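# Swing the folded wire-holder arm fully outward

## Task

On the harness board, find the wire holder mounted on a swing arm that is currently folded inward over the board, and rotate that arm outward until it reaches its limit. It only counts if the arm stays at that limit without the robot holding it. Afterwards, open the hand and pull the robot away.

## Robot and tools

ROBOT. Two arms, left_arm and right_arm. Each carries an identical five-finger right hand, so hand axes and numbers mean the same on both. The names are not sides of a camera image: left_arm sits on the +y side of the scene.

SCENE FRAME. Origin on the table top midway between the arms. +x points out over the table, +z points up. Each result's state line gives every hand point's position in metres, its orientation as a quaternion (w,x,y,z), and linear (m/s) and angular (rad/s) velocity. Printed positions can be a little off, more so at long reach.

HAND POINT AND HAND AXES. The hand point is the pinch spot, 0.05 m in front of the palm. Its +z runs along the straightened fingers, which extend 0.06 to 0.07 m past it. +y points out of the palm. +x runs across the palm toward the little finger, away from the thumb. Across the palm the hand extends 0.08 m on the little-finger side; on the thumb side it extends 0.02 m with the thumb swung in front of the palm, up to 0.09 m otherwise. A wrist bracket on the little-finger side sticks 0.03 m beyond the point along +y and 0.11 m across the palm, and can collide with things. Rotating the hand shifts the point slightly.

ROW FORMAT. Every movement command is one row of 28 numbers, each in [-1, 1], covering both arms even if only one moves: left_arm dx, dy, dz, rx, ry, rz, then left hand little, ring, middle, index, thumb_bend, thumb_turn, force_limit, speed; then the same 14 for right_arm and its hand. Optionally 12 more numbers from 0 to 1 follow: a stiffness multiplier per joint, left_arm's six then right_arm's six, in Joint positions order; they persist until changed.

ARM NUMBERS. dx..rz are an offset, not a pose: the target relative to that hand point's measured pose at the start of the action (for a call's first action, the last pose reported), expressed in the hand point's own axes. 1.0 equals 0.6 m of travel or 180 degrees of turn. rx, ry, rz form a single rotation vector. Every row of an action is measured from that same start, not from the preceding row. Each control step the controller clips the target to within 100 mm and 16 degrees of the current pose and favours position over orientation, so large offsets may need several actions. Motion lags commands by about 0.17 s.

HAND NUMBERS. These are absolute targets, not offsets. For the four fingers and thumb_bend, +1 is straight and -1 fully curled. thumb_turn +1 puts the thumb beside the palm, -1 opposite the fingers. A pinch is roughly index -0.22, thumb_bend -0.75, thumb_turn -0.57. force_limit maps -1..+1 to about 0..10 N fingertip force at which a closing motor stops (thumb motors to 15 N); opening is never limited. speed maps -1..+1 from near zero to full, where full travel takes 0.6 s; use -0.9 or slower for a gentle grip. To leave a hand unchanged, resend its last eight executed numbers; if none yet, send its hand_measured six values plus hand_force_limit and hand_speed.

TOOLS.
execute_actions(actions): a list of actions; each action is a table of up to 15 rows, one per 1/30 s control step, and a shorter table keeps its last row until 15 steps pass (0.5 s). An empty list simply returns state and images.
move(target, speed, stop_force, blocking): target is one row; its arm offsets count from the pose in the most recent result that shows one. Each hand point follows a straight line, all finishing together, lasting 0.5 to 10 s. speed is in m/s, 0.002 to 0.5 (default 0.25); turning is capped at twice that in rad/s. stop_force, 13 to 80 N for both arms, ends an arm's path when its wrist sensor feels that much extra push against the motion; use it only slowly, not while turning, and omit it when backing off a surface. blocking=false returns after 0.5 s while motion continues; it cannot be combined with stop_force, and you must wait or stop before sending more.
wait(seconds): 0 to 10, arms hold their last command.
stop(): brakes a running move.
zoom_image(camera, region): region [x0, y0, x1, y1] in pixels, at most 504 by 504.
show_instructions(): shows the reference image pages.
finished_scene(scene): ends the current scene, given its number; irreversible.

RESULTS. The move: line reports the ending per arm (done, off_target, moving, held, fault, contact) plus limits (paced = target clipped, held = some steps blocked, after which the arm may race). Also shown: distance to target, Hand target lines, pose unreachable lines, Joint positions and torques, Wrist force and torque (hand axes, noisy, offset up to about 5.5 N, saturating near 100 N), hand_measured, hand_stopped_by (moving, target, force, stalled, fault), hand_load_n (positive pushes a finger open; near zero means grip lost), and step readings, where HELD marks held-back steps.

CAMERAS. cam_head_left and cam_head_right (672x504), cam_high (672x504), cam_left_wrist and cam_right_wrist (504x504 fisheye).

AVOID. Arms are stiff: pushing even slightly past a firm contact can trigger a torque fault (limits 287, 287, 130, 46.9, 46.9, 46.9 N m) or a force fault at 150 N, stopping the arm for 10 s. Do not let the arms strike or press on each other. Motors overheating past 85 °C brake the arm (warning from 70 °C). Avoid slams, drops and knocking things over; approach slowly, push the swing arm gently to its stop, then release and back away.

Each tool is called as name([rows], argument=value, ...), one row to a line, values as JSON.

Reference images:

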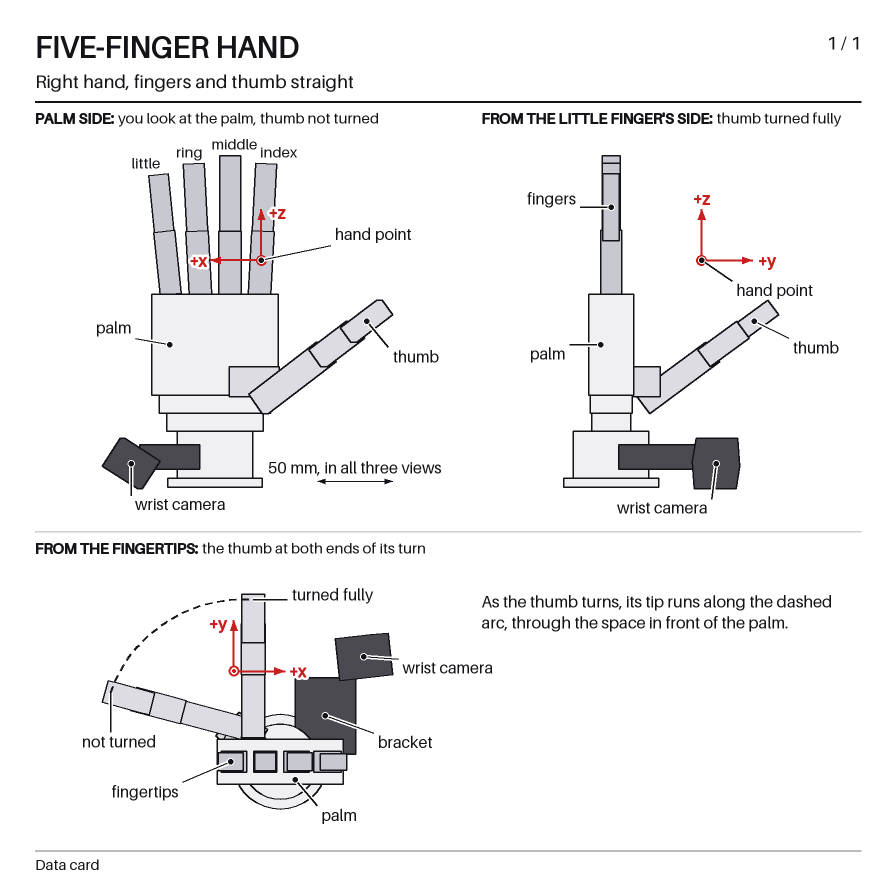

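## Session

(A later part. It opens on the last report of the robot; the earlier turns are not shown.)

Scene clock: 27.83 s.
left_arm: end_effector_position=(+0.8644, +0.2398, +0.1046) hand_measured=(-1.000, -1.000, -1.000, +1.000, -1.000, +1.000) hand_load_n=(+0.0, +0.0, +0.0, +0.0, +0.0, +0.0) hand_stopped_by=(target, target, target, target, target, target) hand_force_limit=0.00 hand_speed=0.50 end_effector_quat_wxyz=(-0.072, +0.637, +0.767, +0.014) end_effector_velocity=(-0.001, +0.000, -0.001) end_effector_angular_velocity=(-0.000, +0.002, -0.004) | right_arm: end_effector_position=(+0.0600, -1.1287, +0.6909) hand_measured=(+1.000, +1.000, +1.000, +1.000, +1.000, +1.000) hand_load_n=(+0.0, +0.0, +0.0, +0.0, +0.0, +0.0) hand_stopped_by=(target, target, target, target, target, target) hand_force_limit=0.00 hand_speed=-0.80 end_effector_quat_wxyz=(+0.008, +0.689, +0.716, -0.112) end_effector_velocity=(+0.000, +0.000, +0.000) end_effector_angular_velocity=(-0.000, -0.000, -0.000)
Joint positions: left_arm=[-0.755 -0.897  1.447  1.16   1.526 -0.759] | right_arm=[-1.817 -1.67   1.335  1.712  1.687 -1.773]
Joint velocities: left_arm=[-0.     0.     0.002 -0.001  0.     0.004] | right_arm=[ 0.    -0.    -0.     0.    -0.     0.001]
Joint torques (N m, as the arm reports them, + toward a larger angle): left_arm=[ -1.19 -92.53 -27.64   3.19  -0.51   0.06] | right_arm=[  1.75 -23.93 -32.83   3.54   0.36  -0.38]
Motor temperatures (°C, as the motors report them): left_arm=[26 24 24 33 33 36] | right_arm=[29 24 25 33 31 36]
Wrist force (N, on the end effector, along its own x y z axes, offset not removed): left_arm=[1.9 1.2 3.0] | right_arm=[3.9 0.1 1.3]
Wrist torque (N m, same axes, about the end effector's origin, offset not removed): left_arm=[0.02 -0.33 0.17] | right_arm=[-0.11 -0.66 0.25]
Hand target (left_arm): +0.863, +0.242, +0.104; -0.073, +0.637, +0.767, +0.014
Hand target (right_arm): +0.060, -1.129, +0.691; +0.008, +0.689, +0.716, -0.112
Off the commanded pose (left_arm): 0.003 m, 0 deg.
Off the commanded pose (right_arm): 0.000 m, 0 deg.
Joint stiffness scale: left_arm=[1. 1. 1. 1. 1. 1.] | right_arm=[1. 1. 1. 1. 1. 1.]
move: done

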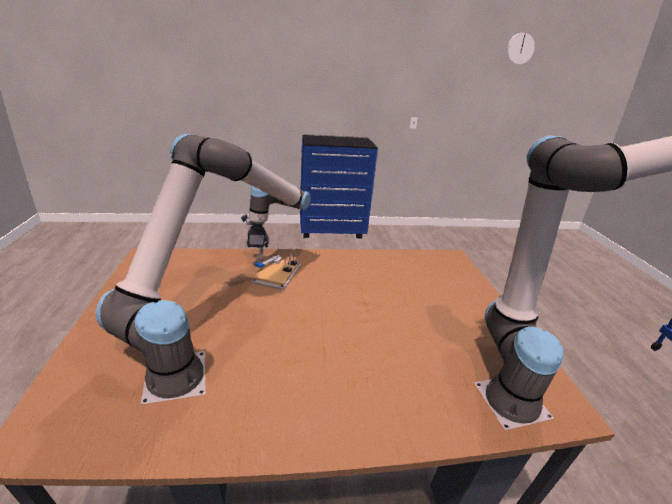

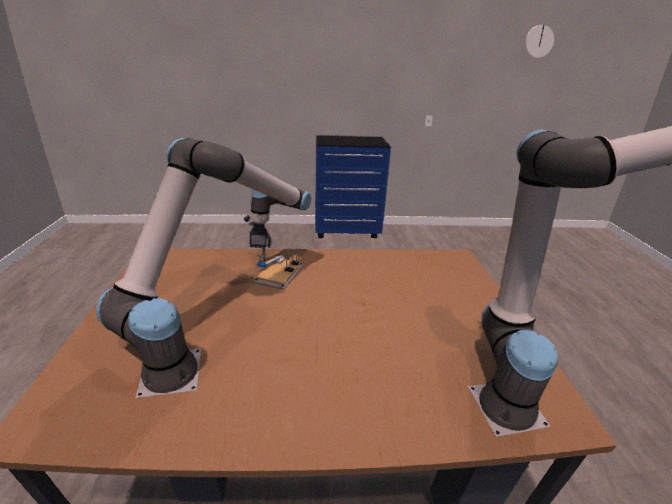

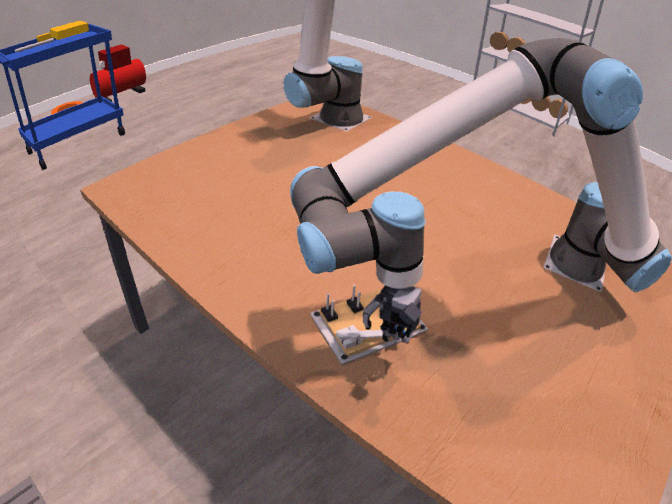

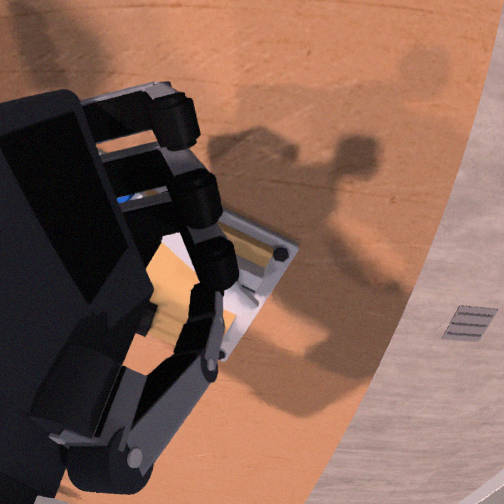

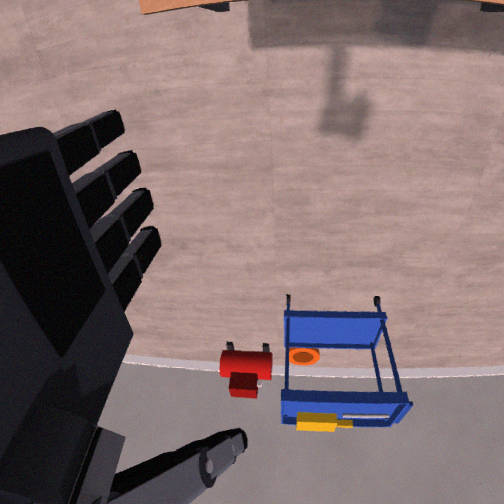

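move(target=[0.08,0.06,0.015,0,0,0,-1,-1,-1,1,-1,1,0,0.5,0,0,0,0,0,0,1,1,1,1,1,1,0,-0.8], speed=0.05, stop_force=30)

move(target=[0.01,0.15,0,0,0,0,-1,-1,-1,1,-1,1,0,0.5,0,0,0,0,0,0,1,1,1,1,1,1,0,-0.8], speed=0.05, stop_force=30)

zoom_image(camera="cam_head_left", region=[220,220,320,300])

Scene clock: 30.20 s.
left_arm: end_effector_position=(+0.8881, +0.2942, +0.0994) hand_measured=(-1.000, -1.000, -1.000, +1.000, -1.000, +1.000) hand_load_n=(+0.0, +0.0, +0.0, +0.0, +0.0, +0.0) hand_stopped_by=(target, target, target, target, target, target) hand_force_limit=0.00 hand_speed=0.50 end_effector_quat_wxyz=(-0.073, +0.637, +0.767, +0.013) end_effector_velocity=(+0.001, -0.001, +0.001) end_effector_angular_velocity=(-0.001, -0.002, -0.004) | right_arm: end_effector_position=(+0.0600, -1.1287, +0.6909) hand_measured=(+1.000, +1.000, +1.000, +1.000, +1.000, +1.000) hand_load_n=(+0.0, +0.0, +0.0, +0.0, +0.0, +0.0) hand_stopped_by=(target, target, target, target, target, target) hand_force_limit=0.00 hand_speed=-0.80 end_effector_quat_wxyz=(+0.008, +0.689, +0.716, -0.112) end_effector_velocity=(-0.000, -0.001, +0.000) end_effector_angular_velocity=(-0.003, +0.000, -0.000)
Joint positions: left_arm=[-0.677 -0.882  1.432  1.159  1.516 -0.682] | right_arm=[-1.817 -1.67   1.335  1.712  1.687 -1.773]
Joint velocities: left_arm=[ 0.    -0.001 -0.002  0.    -0.     0.005] | right_arm=[-0.001 -0.    -0.001 -0.002 -0.    -0.001]
Joint torques (N m, as the arm reports them, + toward a larger angle): left_arm=[  2.23 -89.63 -38.49   3.61  -0.31  -0.01] | right_arm=[ -0.27 -25.16 -33.4    3.27   0.66  -0.09]
Motor temperatures (°C, as the motors report them): left_arm=[26 24 24 33 33 36] | right_arm=[29 24 25 33 31 36]
Wrist force (N, on the end effector, along its own x y z axes, offset not removed): left_arm=[0.5 -0.4 -0.5] | right_arm=[2.2 0.8 -1.5]
Wrist torque (N m, same axes, about the end effector's origin, offset not removed): left_arm=[0.02 0.09 0.07] | right_arm=[0.22 -0.29 0.16]
Hand target (left_arm): +0.890, +0.294, +0.099; -0.072, +0.637, +0.767, +0.014
Hand target (right_arm): +0.060, -1.129, +0.691; +0.008, +0.689, +0.716, -0.112
Off the commanded pose (left_arm): 0.002 m, 0 deg.
Off the commanded pose (right_arm): 0.000 m, 0 deg.
Joint stiffness scale: left_arm=[1. 1. 1. 1. 1. 1.] | right_arm=[1. 1. 1. 1. 1. 1.]
move: done

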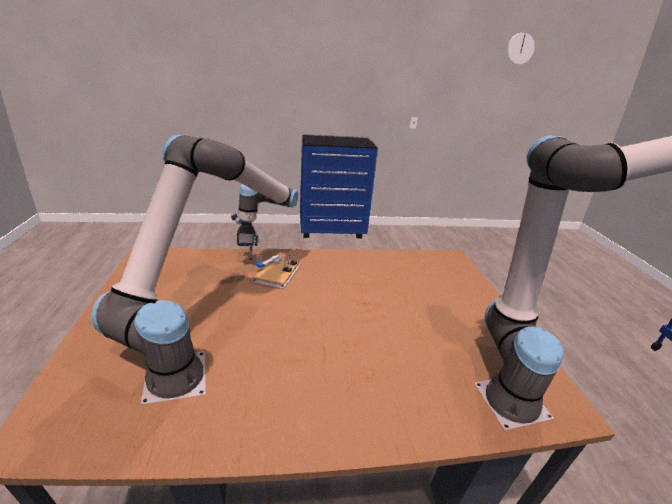

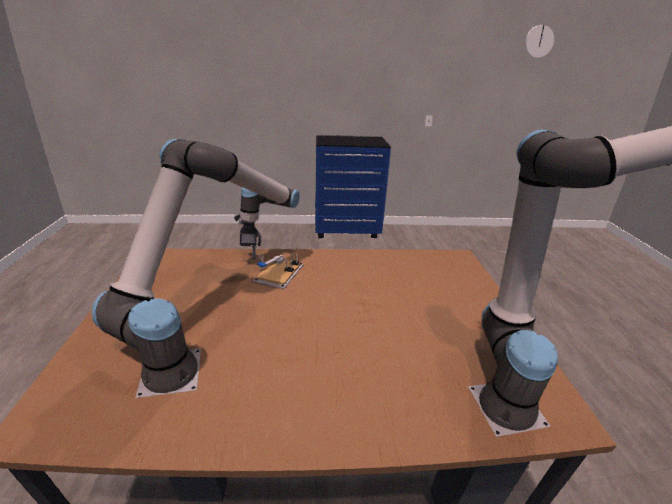

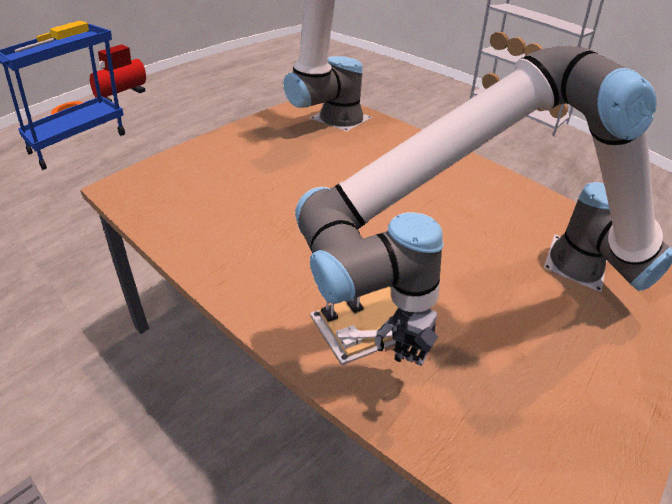

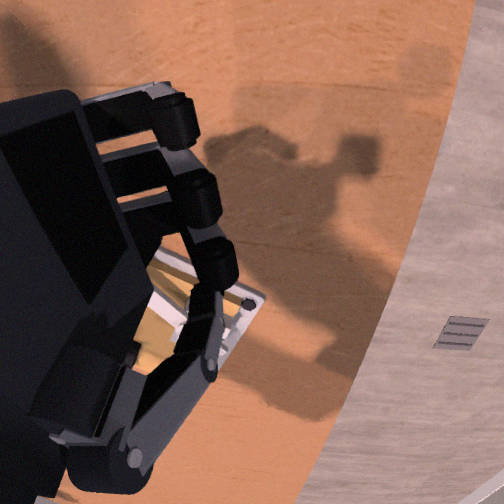

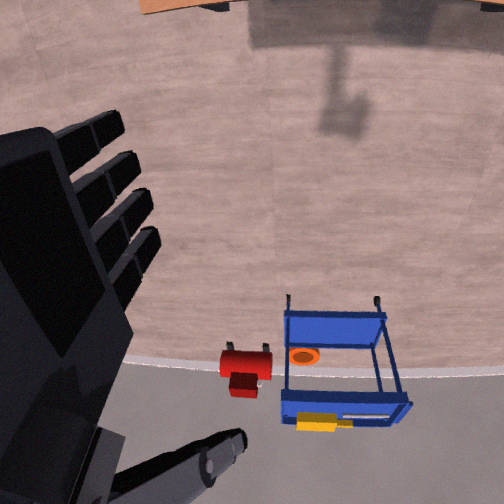

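Scene clock: 32.43 s.
left_arm: end_effector_position=(+0.9731, +0.3159, +0.0931) hand_measured=(-1.000, -1.000, -1.000, +1.000, -1.000, +1.000) hand_load_n=(+0.0, +0.0, +0.0, +0.0, +0.0, +0.0) hand_stopped_by=(target, target, target, target, target, target) hand_force_limit=0.00 hand_speed=0.50 end_effector_quat_wxyz=(-0.073, +0.637, +0.767, +0.012) end_effector_velocity=(+0.003, -0.002, +0.005) end_effector_angular_velocity=(-0.003, -0.004, -0.002) | right_arm: end_effector_position=(+0.0600, -1.1287, +0.6909) hand_measured=(+1.000, +1.000, +1.000, +1.000, +1.000, +1.000) hand_load_n=(+0.0, +0.0, +0.0, +0.0, +0.0, +0.0) hand_stopped_by=(target, target, target, target, target, target) hand_force_limit=0.00 hand_speed=-0.80 end_effector_quat_wxyz=(+0.008, +0.689, +0.716, -0.112) end_effector_velocity=(-0.000, +0.000, +0.000) end_effector_angular_velocity=(+0.000, -0.000, -0.002)
Joint positions: left_arm=[-0.605 -0.76   1.219  1.247  1.508 -0.61 ] | right_arm=[-1.817 -1.67   1.335  1.712  1.687 -1.773]
Joint velocities: left_arm=[ 0.    -0.001 -0.01   0.007  0.001  0.002] | right_arm=[ 0.     0.    -0.     0.001  0.     0.002]
Joint torques (N m, as the arm reports them, + toward a larger angle): left_arm=[  -1.52 -101.56  -35.61    4.15   -0.35    0.02] | right_arm=[  0.53 -23.92 -33.34   3.61   0.37  -0.13]
Motor temperatures (°C, as the motors report them): left_arm=[26 24 24 33 33 36] | right_arm=[29 24 25 33 31 36]
Wrist force (N, on the end effector, along its own x y z axes, offset not removed): left_arm=[2.8 0.1 -2.5] | right_arm=[3.6 0.0 -0.9]
Wrist torque (N m, same axes, about the end effector's origin, offset not removed): left_arm=[0.12 -0.14 0.43] | right_arm=[0.09 -0.53 0.15]
Hand target (left_arm): +0.975, +0.317, +0.094; -0.073, +0.637, +0.767, +0.013
Hand target (right_arm): +0.060, -1.129, +0.691; +0.008, +0.689, +0.716, -0.112
Off the commanded pose (left_arm): 0.002 m, 0 deg.
Off the commanded pose (right_arm): 0.000 m, 0 deg.
Joint stiffness scale: left_arm=[1. 1. 1. 1. 1. 1.] | right_arm=[1. 1. 1. 1. 1. 1.]
move: done

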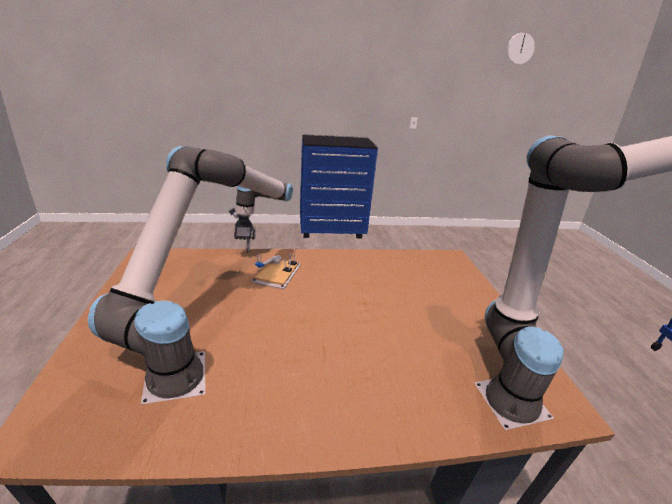

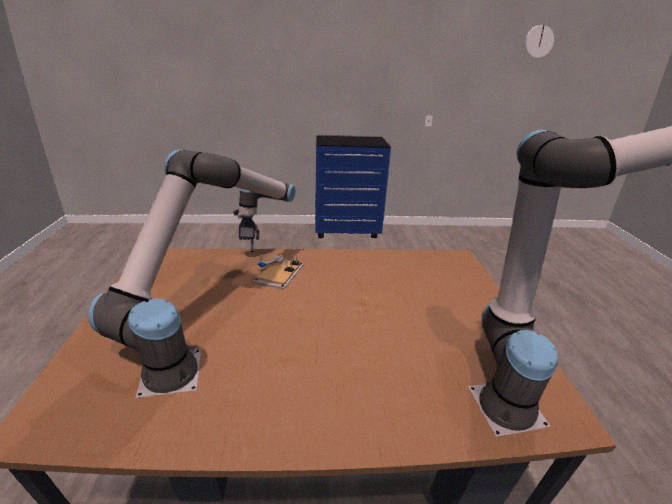

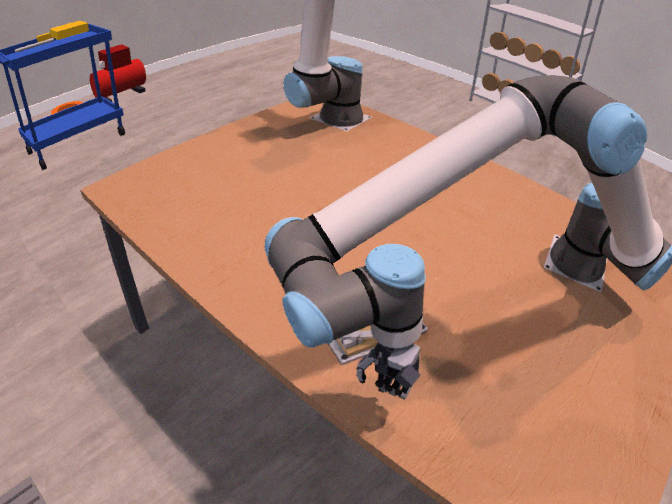

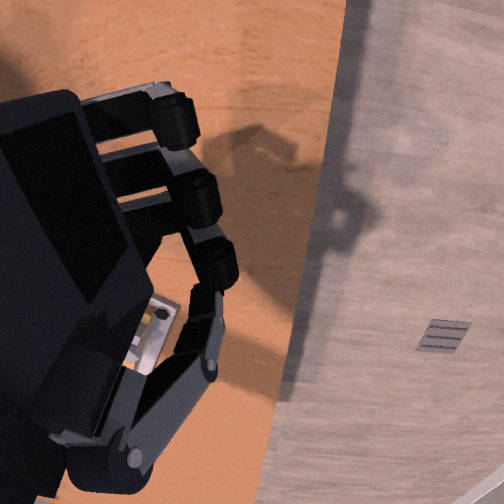

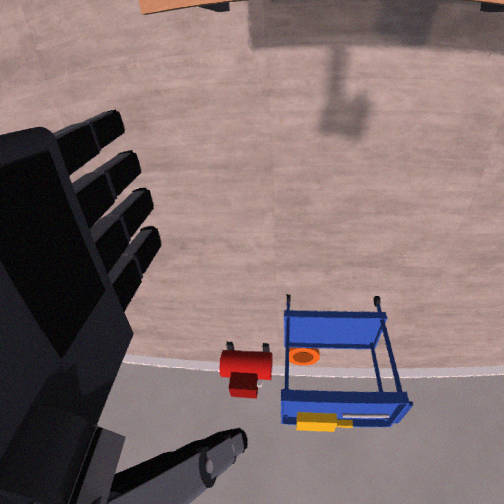

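Region (220, 220, 320, 300) of cam_head_left's 672x504 image, scaled by 5.040, with more detail than that image has; it fills the top 403 rows of this view, and the rest is white.

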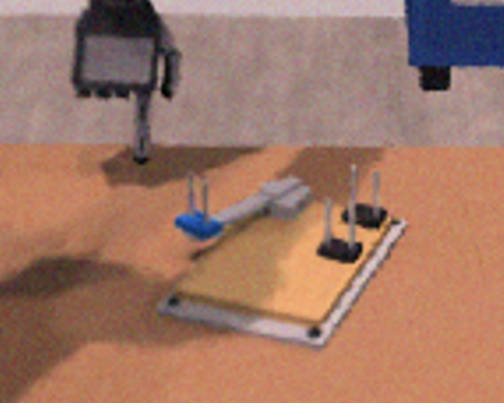

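move(target=[0,0,-0.08,0,0,0,-1,-1,-1,1,-1,1,0,0.5,0,0,0,0,0,0,1,1,1,1,1,1,0,-0.8])

move(target=[-0.23,-0.32,0,0,0,0,-1,-1,-1,1,-1,1,0,0.5,0,0,0,0,0,0,1,1,1,1,1,1,0,-0.8])

move(target=[0,0,0.09,0,0,0,-1,-1,-1,1,-1,1,0,0.5,0,0,0,0,0,0,1,1,1,1,1,1,0,-0.8], speed=0.05, stop_force=15)

move(target=[0.1,0.06,0.01,0,0,0,-1,-1,-1,1,-1,1,0,0.5,0,0,0,0,0,0,1,1,1,1,1,1,0,-0.8], speed=0.04, stop_force=30)

zoom_image(camera="cam_head_left", region=[220,220,320,300])

Scene clock: 34.17 s.
left_arm: end_effector_position=(+0.9775, +0.3128, +0.1416) hand_measured=(-1.000, -1.000, -1.000, +1.000, -1.000, +1.000) hand_load_n=(+0.0, +0.0, +0.0, +0.0, +0.0, +0.0) hand_stopped_by=(target, target, target, target, target, target) hand_force_limit=0.00 hand_speed=0.50 end_effector_quat_wxyz=(-0.072, +0.637, +0.768, +0.013) end_effector_velocity=(-0.003, +0.002, -0.009) end_effector_angular_velocity=(+0.009, +0.019, +0.000) | right_arm: end_effector_position=(+0.0600, -1.1287, +0.6909) hand_measured=(+1.000, +1.000, +1.000, +1.000, +1.000, +1.000) hand_load_n=(+0.0, +0.0, +0.0, +0.0, +0.0, +0.0) hand_stopped_by=(target, target, target, target, target, target) hand_force_limit=0.00 hand_speed=-0.80 end_effector_quat_wxyz=(+0.008, +0.689, +0.716, -0.112) end_effector_velocity=(-0.000, -0.000, -0.000) end_effector_angular_velocity=(-0.001, +0.000, +0.001)
Joint positions: left_arm=[-0.606 -0.788  1.177  1.315  1.508 -0.613] | right_arm=[-1.817 -1.67   1.335  1.712  1.687 -1.773]
Joint velocities: left_arm=[ 0.     0.011  0.     0.01  -0.001  0.   ] | right_arm=[-0.     0.     0.    -0.001 -0.    -0.001]
Joint torques (N m, as the arm reports them, + toward a larger angle): left_arm=[  -4.67 -100.67  -39.24    5.05    0.45   -0.92] | right_arm=[  0.67 -23.12 -33.08   3.7    0.7    0.2 ]
Motor temperatures (°C, as the motors report them): left_arm=[26 24 24 33 33 36] | right_arm=[29 24 25 33 31 36]
Wrist force (N, on the end effector, along its own x y z axes, offset not removed): left_arm=[1.8 -2.6 2.2] | right_arm=[3.5 1.0 0.1]
Wrist torque (N m, same axes, about the end effector's origin, offset not removed): left_arm=[-0.49 -0.15 0.29] | right_arm=[0.11 -0.48 0.21]
Hand target (left_arm): +0.978, +0.311, +0.141; -0.073, +0.637, +0.767, +0.012
Hand target (right_arm): +0.060, -1.129, +0.691; +0.008, +0.689, +0.716, -0.112
Off the commanded pose (left_arm): 0.002 m, 0 deg.
Off the commanded pose (right_arm): 0.000 m, 0 deg.
Joint stiffness scale: left_arm=[1. 1. 1. 1. 1. 1.] | right_arm=[1. 1. 1. 1. 1. 1.]
move: done

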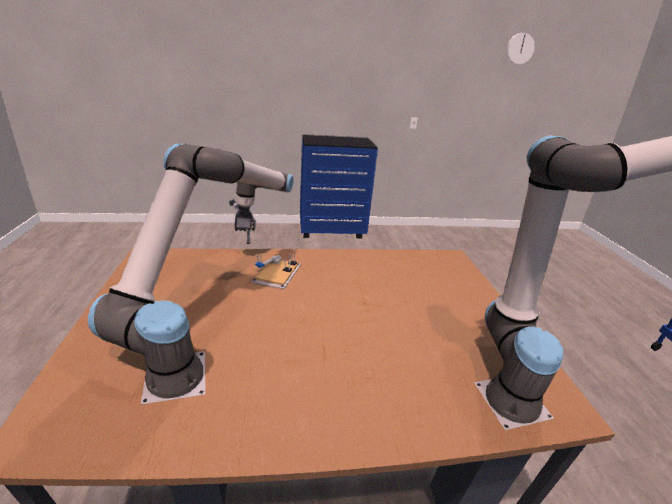

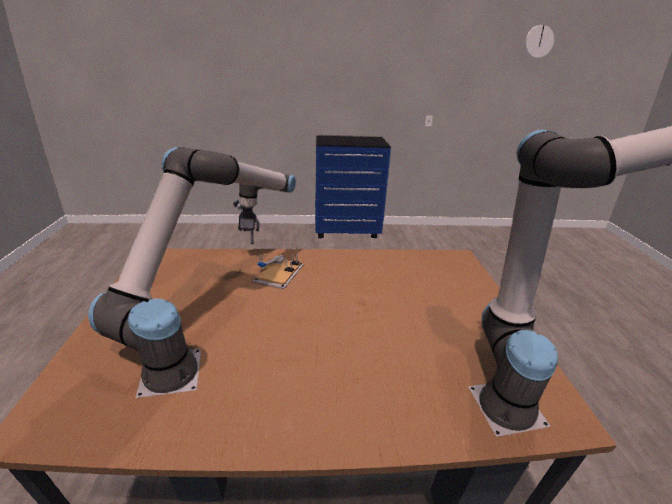

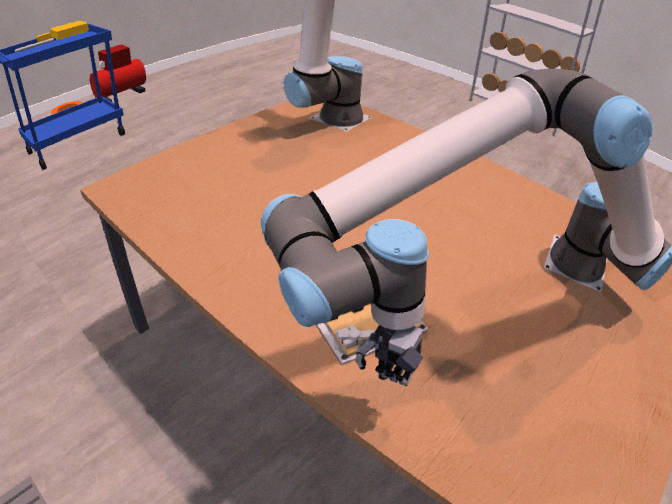

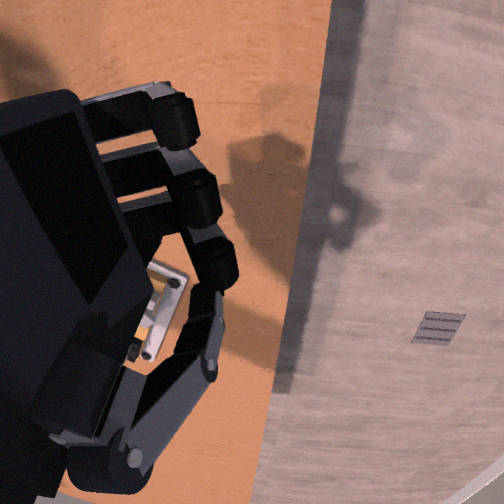

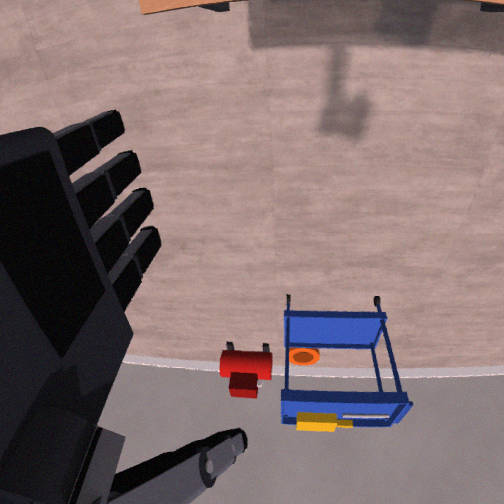

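Scene clock: 35.80 s.
left_arm: end_effector_position=(+0.8153, +0.1408, +0.1376) hand_measured=(-1.000, -1.000, -1.000, +1.000, -1.000, +1.000) hand_load_n=(+0.0, +0.0, +0.0, +0.0, +0.0, +0.0) hand_stopped_by=(target, target, target, target, target, target) hand_force_limit=0.00 hand_speed=0.50 end_effector_quat_wxyz=(-0.072, +0.638, +0.767, +0.014) end_effector_velocity=(+0.000, +0.001, +0.000) end_effector_angular_velocity=(-0.001, -0.002, +0.008) | right_arm: end_effector_position=(+0.0600, -1.1287, +0.6909) hand_measured=(+1.000, +1.000, +1.000, +1.000, +1.000, +1.000) hand_load_n=(+0.0, +0.0, +0.0, +0.0, +0.0, +0.0) hand_stopped_by=(target, target, target, target, target, target) hand_force_limit=0.00 hand_speed=-0.80 end_effector_quat_wxyz=(+0.008, +0.689, +0.716, -0.112) end_effector_velocity=(+0.000, +0.000, +0.000) end_effector_angular_velocity=(-0.000, +0.000, +0.002)
Joint positions: left_arm=[-0.9   -0.931  1.441  1.205  1.546 -0.902] | right_arm=[-1.817 -1.67   1.335  1.712  1.687 -1.773]
Joint velocities: left_arm=[ 0.    -0.001  0.001 -0.002  0.    -0.008] | right_arm=[ 0.    -0.    -0.    -0.     0.    -0.002]
Joint torques (N m, as the arm reports them, + toward a larger angle): left_arm=[ -2.05 -89.75 -34.52   3.07   0.39  -1.01] | right_arm=[  2.31 -25.57 -32.94   3.43   0.55  -0.29]
Motor temperatures (°C, as the motors report them): left_arm=[26 24 24 33 33 36] | right_arm=[29 24 25 33 31 36]
Wrist force (N, on the end effector, along its own x y z axes, offset not removed): left_arm=[0.6 -2.9 -1.2] | right_arm=[3.2 -0.7 -0.3]
Wrist torque (N m, same axes, about the end effector's origin, offset not removed): left_arm=[-0.35 0.09 0.14] | right_arm=[-0.11 -0.53 0.16]
Hand target (left_arm): +0.814, +0.142, +0.138; -0.072, +0.636, +0.768, +0.013
Hand target (right_arm): +0.060, -1.129, +0.691; +0.008, +0.689, +0.716, -0.112
Off the commanded pose (left_arm): 0.002 m, 0 deg.
Off the commanded pose (right_arm): 0.000 m, 0 deg.
Joint stiffness scale: left_arm=[1. 1. 1. 1. 1. 1.] | right_arm=[1. 1. 1. 1. 1. 1.]
move: done

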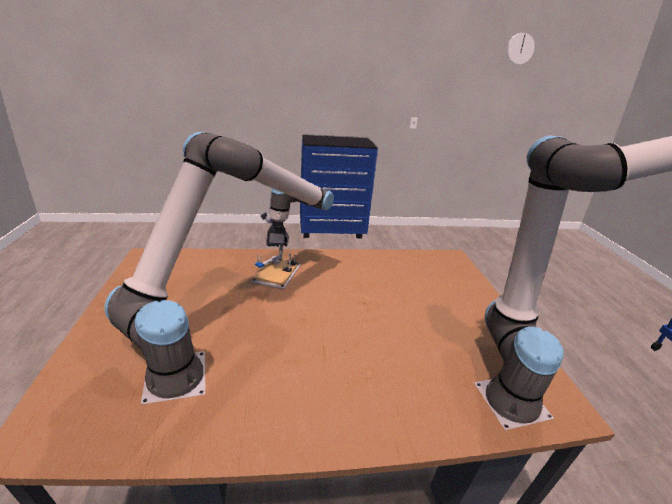

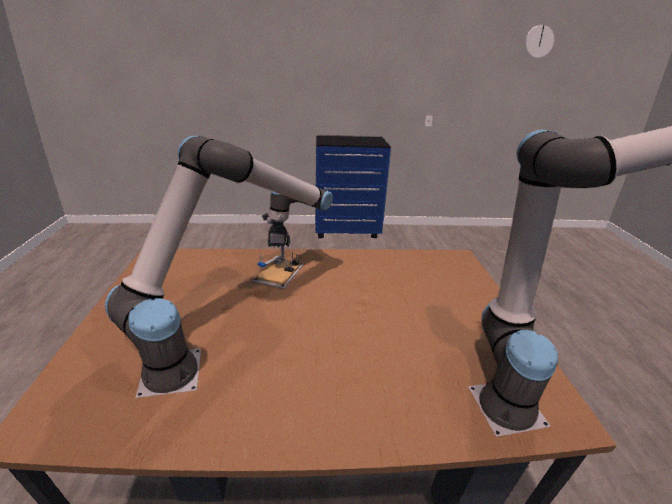

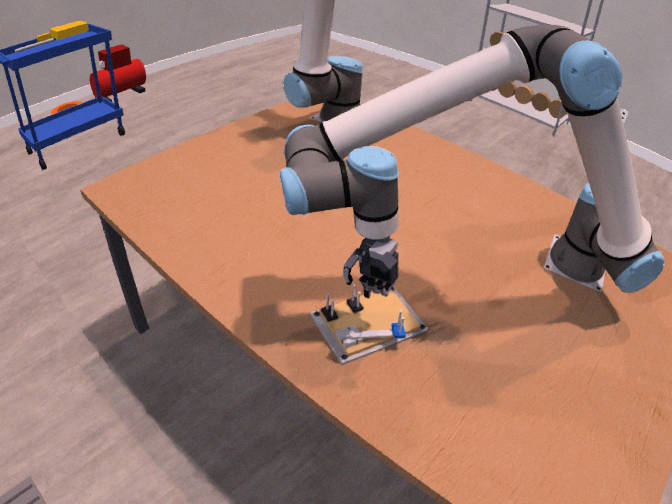

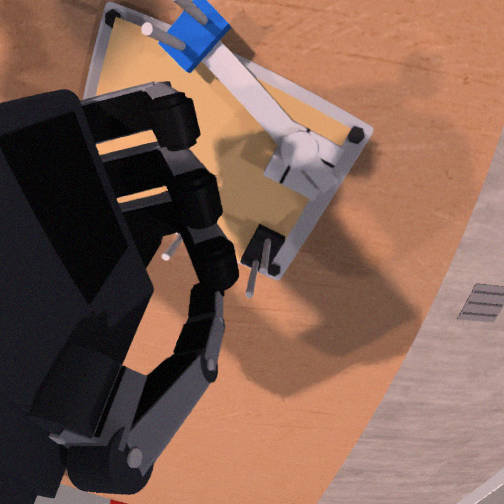

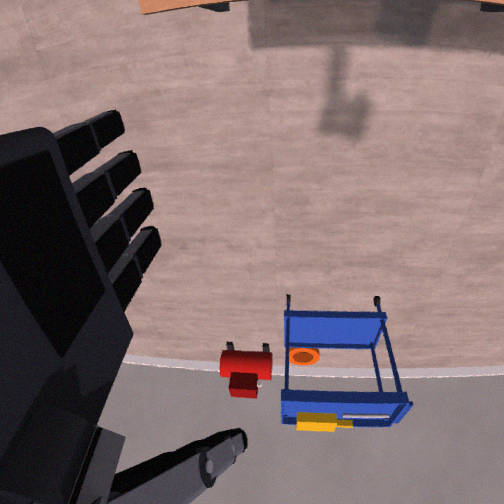

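Scene clock: 37.33 s.
left_arm: end_effector_position=(+0.8109, +0.1446, +0.0861) hand_measured=(-1.000, -1.000, -1.000, +1.000, -1.000, +1.000) hand_load_n=(+0.0, +0.0, +0.0, +0.0, +0.0, +0.0) hand_stopped_by=(target, target, target, target, target, target) hand_force_limit=0.00 hand_speed=0.50 end_effector_quat_wxyz=(-0.071, +0.638, +0.767, +0.014) end_effector_velocity=(+0.001, -0.001, -0.000) end_effector_angular_velocity=(-0.003, -0.004, +0.001) | right_arm: end_effector_position=(+0.0600, -1.1287, +0.6909) hand_measured=(+1.000, +1.000, +1.000, +1.000, +1.000, +1.000) hand_load_n=(+0.0, +0.0, +0.0, +0.0, +0.0, +0.0) hand_stopped_by=(target, target, target, target, target, target) hand_force_limit=0.00 hand_speed=-0.80 end_effector_quat_wxyz=(+0.008, +0.689, +0.716, -0.112) end_effector_velocity=(-0.000, -0.000, -0.000) end_effector_angular_velocity=(-0.002, +0.000, +0.000)
Joint positions: left_arm=[-0.9   -0.896  1.485  1.124  1.546 -0.901] | right_arm=[-1.817 -1.67   1.335  1.712  1.687 -1.773]
Joint velocities: left_arm=[-0.    -0.    -0.    -0.004 -0.    -0.001] | right_arm=[ 0.     0.     0.    -0.002  0.     0.   ]
Joint torques (N m, as the arm reports them, + toward a larger angle): left_arm=[  2.49 -88.34 -29.24   3.15  -0.16   0.49] | right_arm=[ -0.07 -23.89 -32.9    3.4    0.35  -0.29]
Motor temperatures (°C, as the motors report them): left_arm=[26 24 24 33 33 36] | right_arm=[29 24 25 33 31 36]
Wrist force (N, on the end effector, along its own x y z axes, offset not removed): left_arm=[0.0 -2.9 -0.2] | right_arm=[2.8 -0.6 -2.2]
Wrist torque (N m, same axes, about the end effector's origin, offset not removed): left_arm=[-0.37 0.25 0.22] | right_arm=[0.07 -0.32 0.12]
Hand target (left_arm): +0.810, +0.147, +0.084; -0.072, +0.638, +0.767, +0.014
Hand target (right_arm): +0.060, -1.129, +0.691; +0.008, +0.689, +0.716, -0.112
Off the commanded pose (left_arm): 0.003 m, 0 deg.
Off the commanded pose (right_arm): 0.000 m, 0 deg.
Joint stiffness scale: left_arm=[1. 1. 1. 1. 1. 1.] | right_arm=[1. 1. 1. 1. 1. 1.]
move: done

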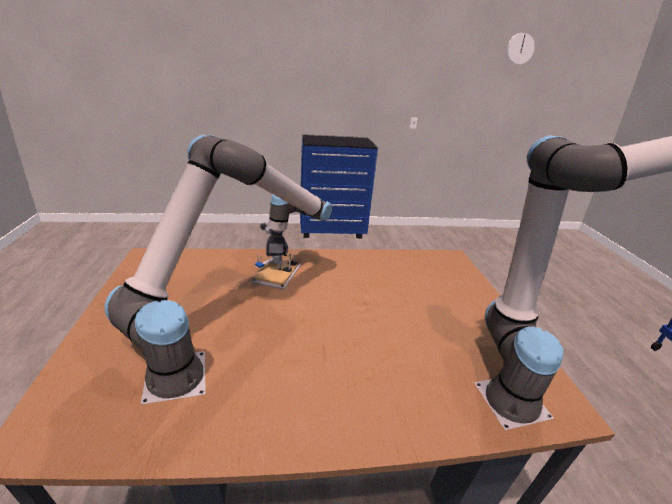

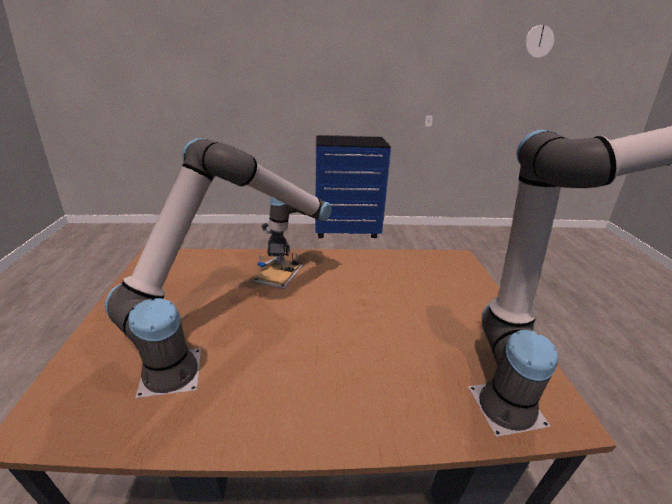

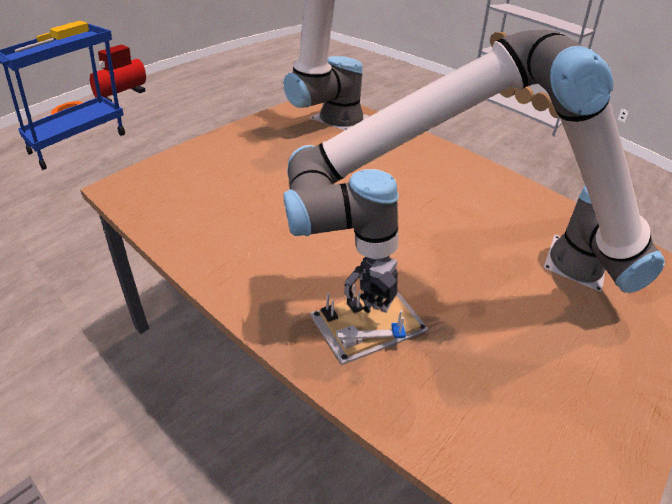

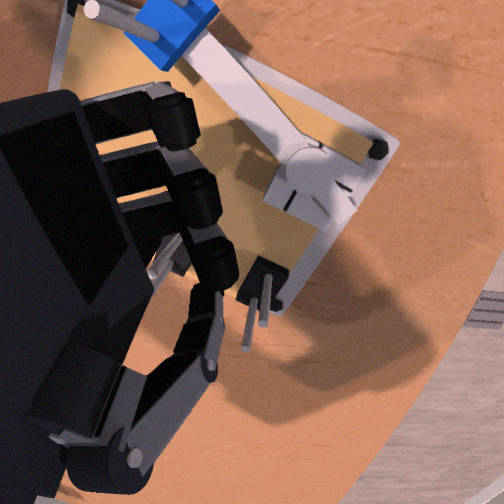

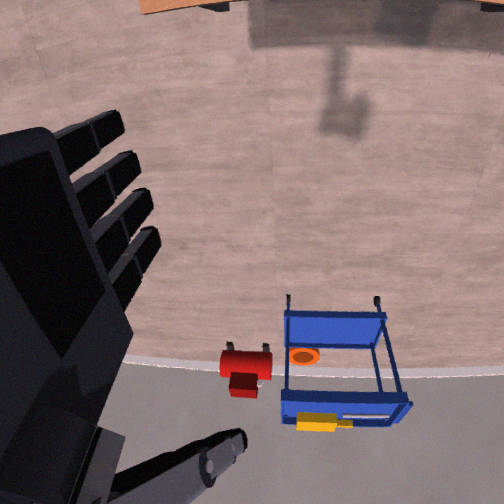

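Scene clock: 39.53 s.
left_arm: end_effector_position=(+0.8359, +0.2083, +0.0850) hand_measured=(-1.000, -1.000, -1.000, +1.000, -1.000, +1.000) hand_load_n=(+0.0, +0.0, +0.0, +0.0, +0.0, +0.0) hand_stopped_by=(target, target, target, target, target, target) hand_force_limit=0.00 hand_speed=0.50 end_effector_quat_wxyz=(-0.070, +0.638, +0.767, +0.013) end_effector_velocity=(-0.000, -0.001, +0.000) end_effector_angular_velocity=(-0.002, -0.000, -0.007) | right_arm: end_effector_position=(+0.0600, -1.1287, +0.6909) hand_measured=(+1.000, +1.000, +1.000, +1.000, +1.000, +1.000) hand_load_n=(+0.0, +0.0, +0.0, +0.0, +0.0, +0.0) hand_stopped_by=(target, target, target, target, target, target) hand_force_limit=0.00 hand_speed=-0.80 end_effector_quat_wxyz=(+0.008, +0.689, +0.716, -0.112) end_effector_velocity=(-0.000, +0.000, -0.000) end_effector_angular_velocity=(+0.000, +0.000, +0.001)
Joint positions: left_arm=[-0.811 -0.902  1.497  1.115  1.535 -0.813] | right_arm=[-1.817 -1.67   1.335  1.712  1.687 -1.773]
Joint velocities: left_arm=[-0.    -0.001 -0.    -0.001  0.001  0.007] | right_arm=[ 0.    -0.     0.001 -0.     0.    -0.001]
Joint torques (N m, as the arm reports them, + toward a larger angle): left_arm=[ -2.25 -91.5  -28.18   3.99  -0.56   0.44] | right_arm=[ -2.58 -23.84 -32.62   3.7    0.19  -0.25]
Motor temperatures (°C, as the motors report them): left_arm=[26 24 24 33 33 36] | right_arm=[29 24 25 33 31 36]
Wrist force (N, on the end effector, along its own x y z axes, offset not removed): left_arm=[2.8 2.0 -0.7] | right_arm=[3.3 0.4 -0.7]
Wrist torque (N m, same axes, about the end effector's origin, offset not removed): left_arm=[0.38 -0.20 0.41] | right_arm=[0.18 -0.46 0.23]
Hand target (left_arm): +0.835, +0.210, +0.085; -0.071, +0.638, +0.767, +0.014
Hand target (right_arm): +0.060, -1.129, +0.691; +0.008, +0.689, +0.716, -0.112
Off the commanded pose (left_arm): 0.002 m, 0 deg.
Off the commanded pose (right_arm): 0.000 m, 0 deg.
Joint stiffness scale: left_arm=[1. 1. 1. 1. 1. 1.] | right_arm=[1. 1. 1. 1. 1. 1.]
move: done

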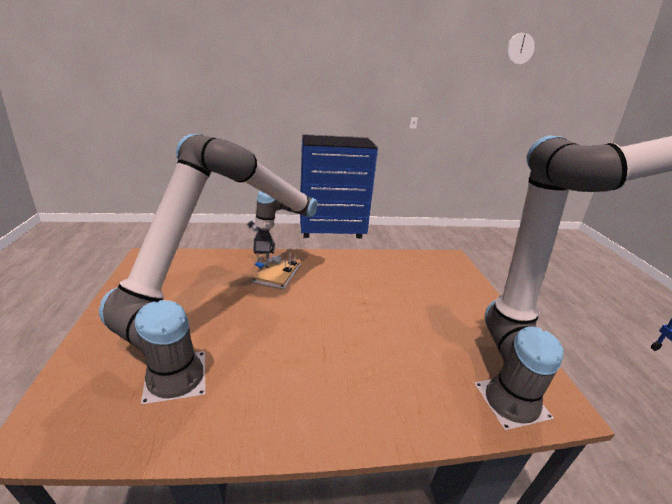

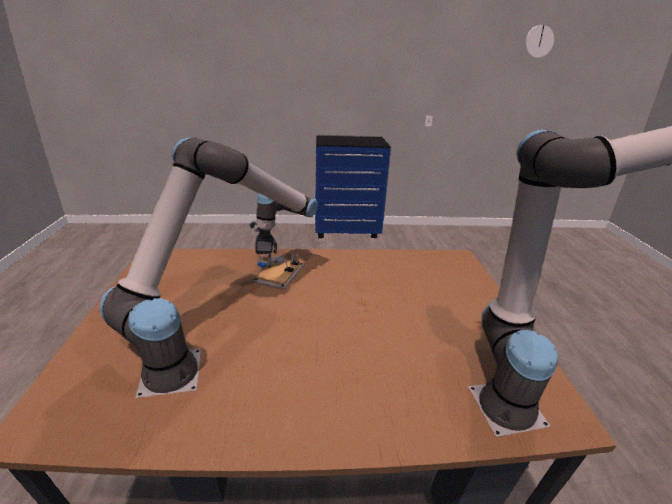

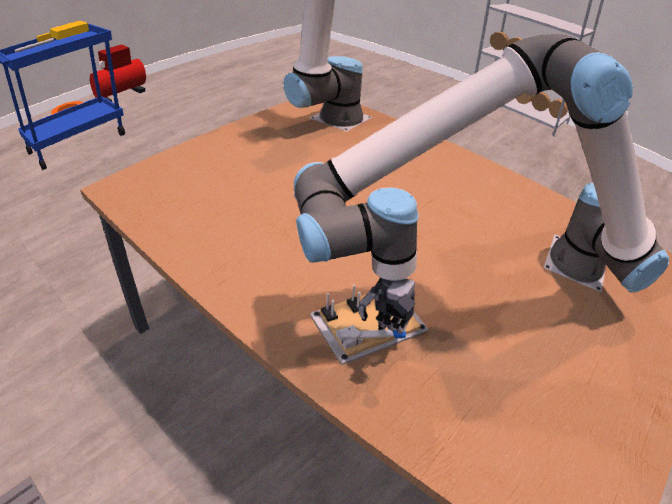

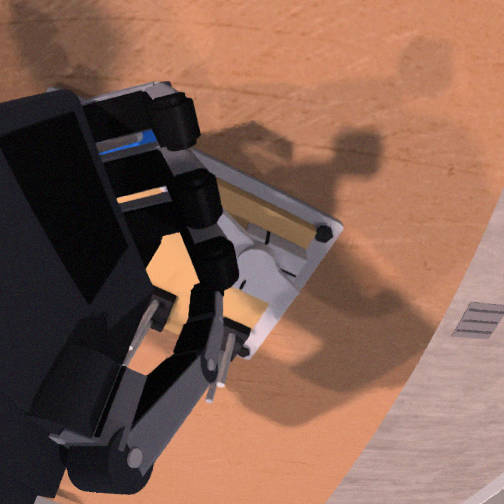

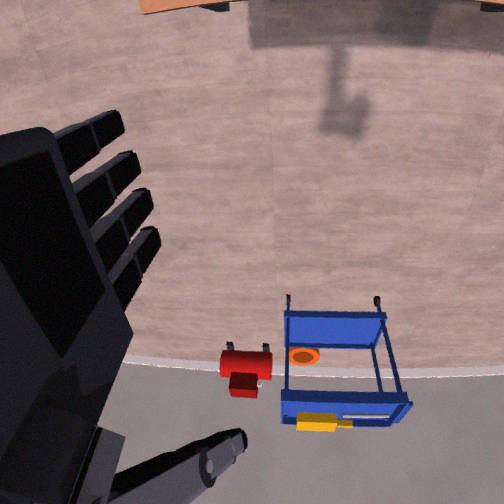

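Region (220, 220, 320, 300) of cam_head_left's 672x504 image, scaled by 5.040, with more detail than that image has; it fills the top 403 rows of this view, and the rest is white.

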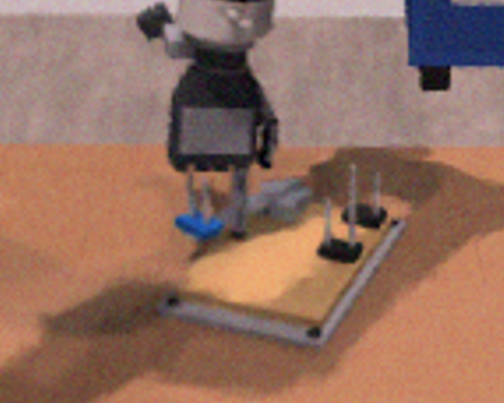

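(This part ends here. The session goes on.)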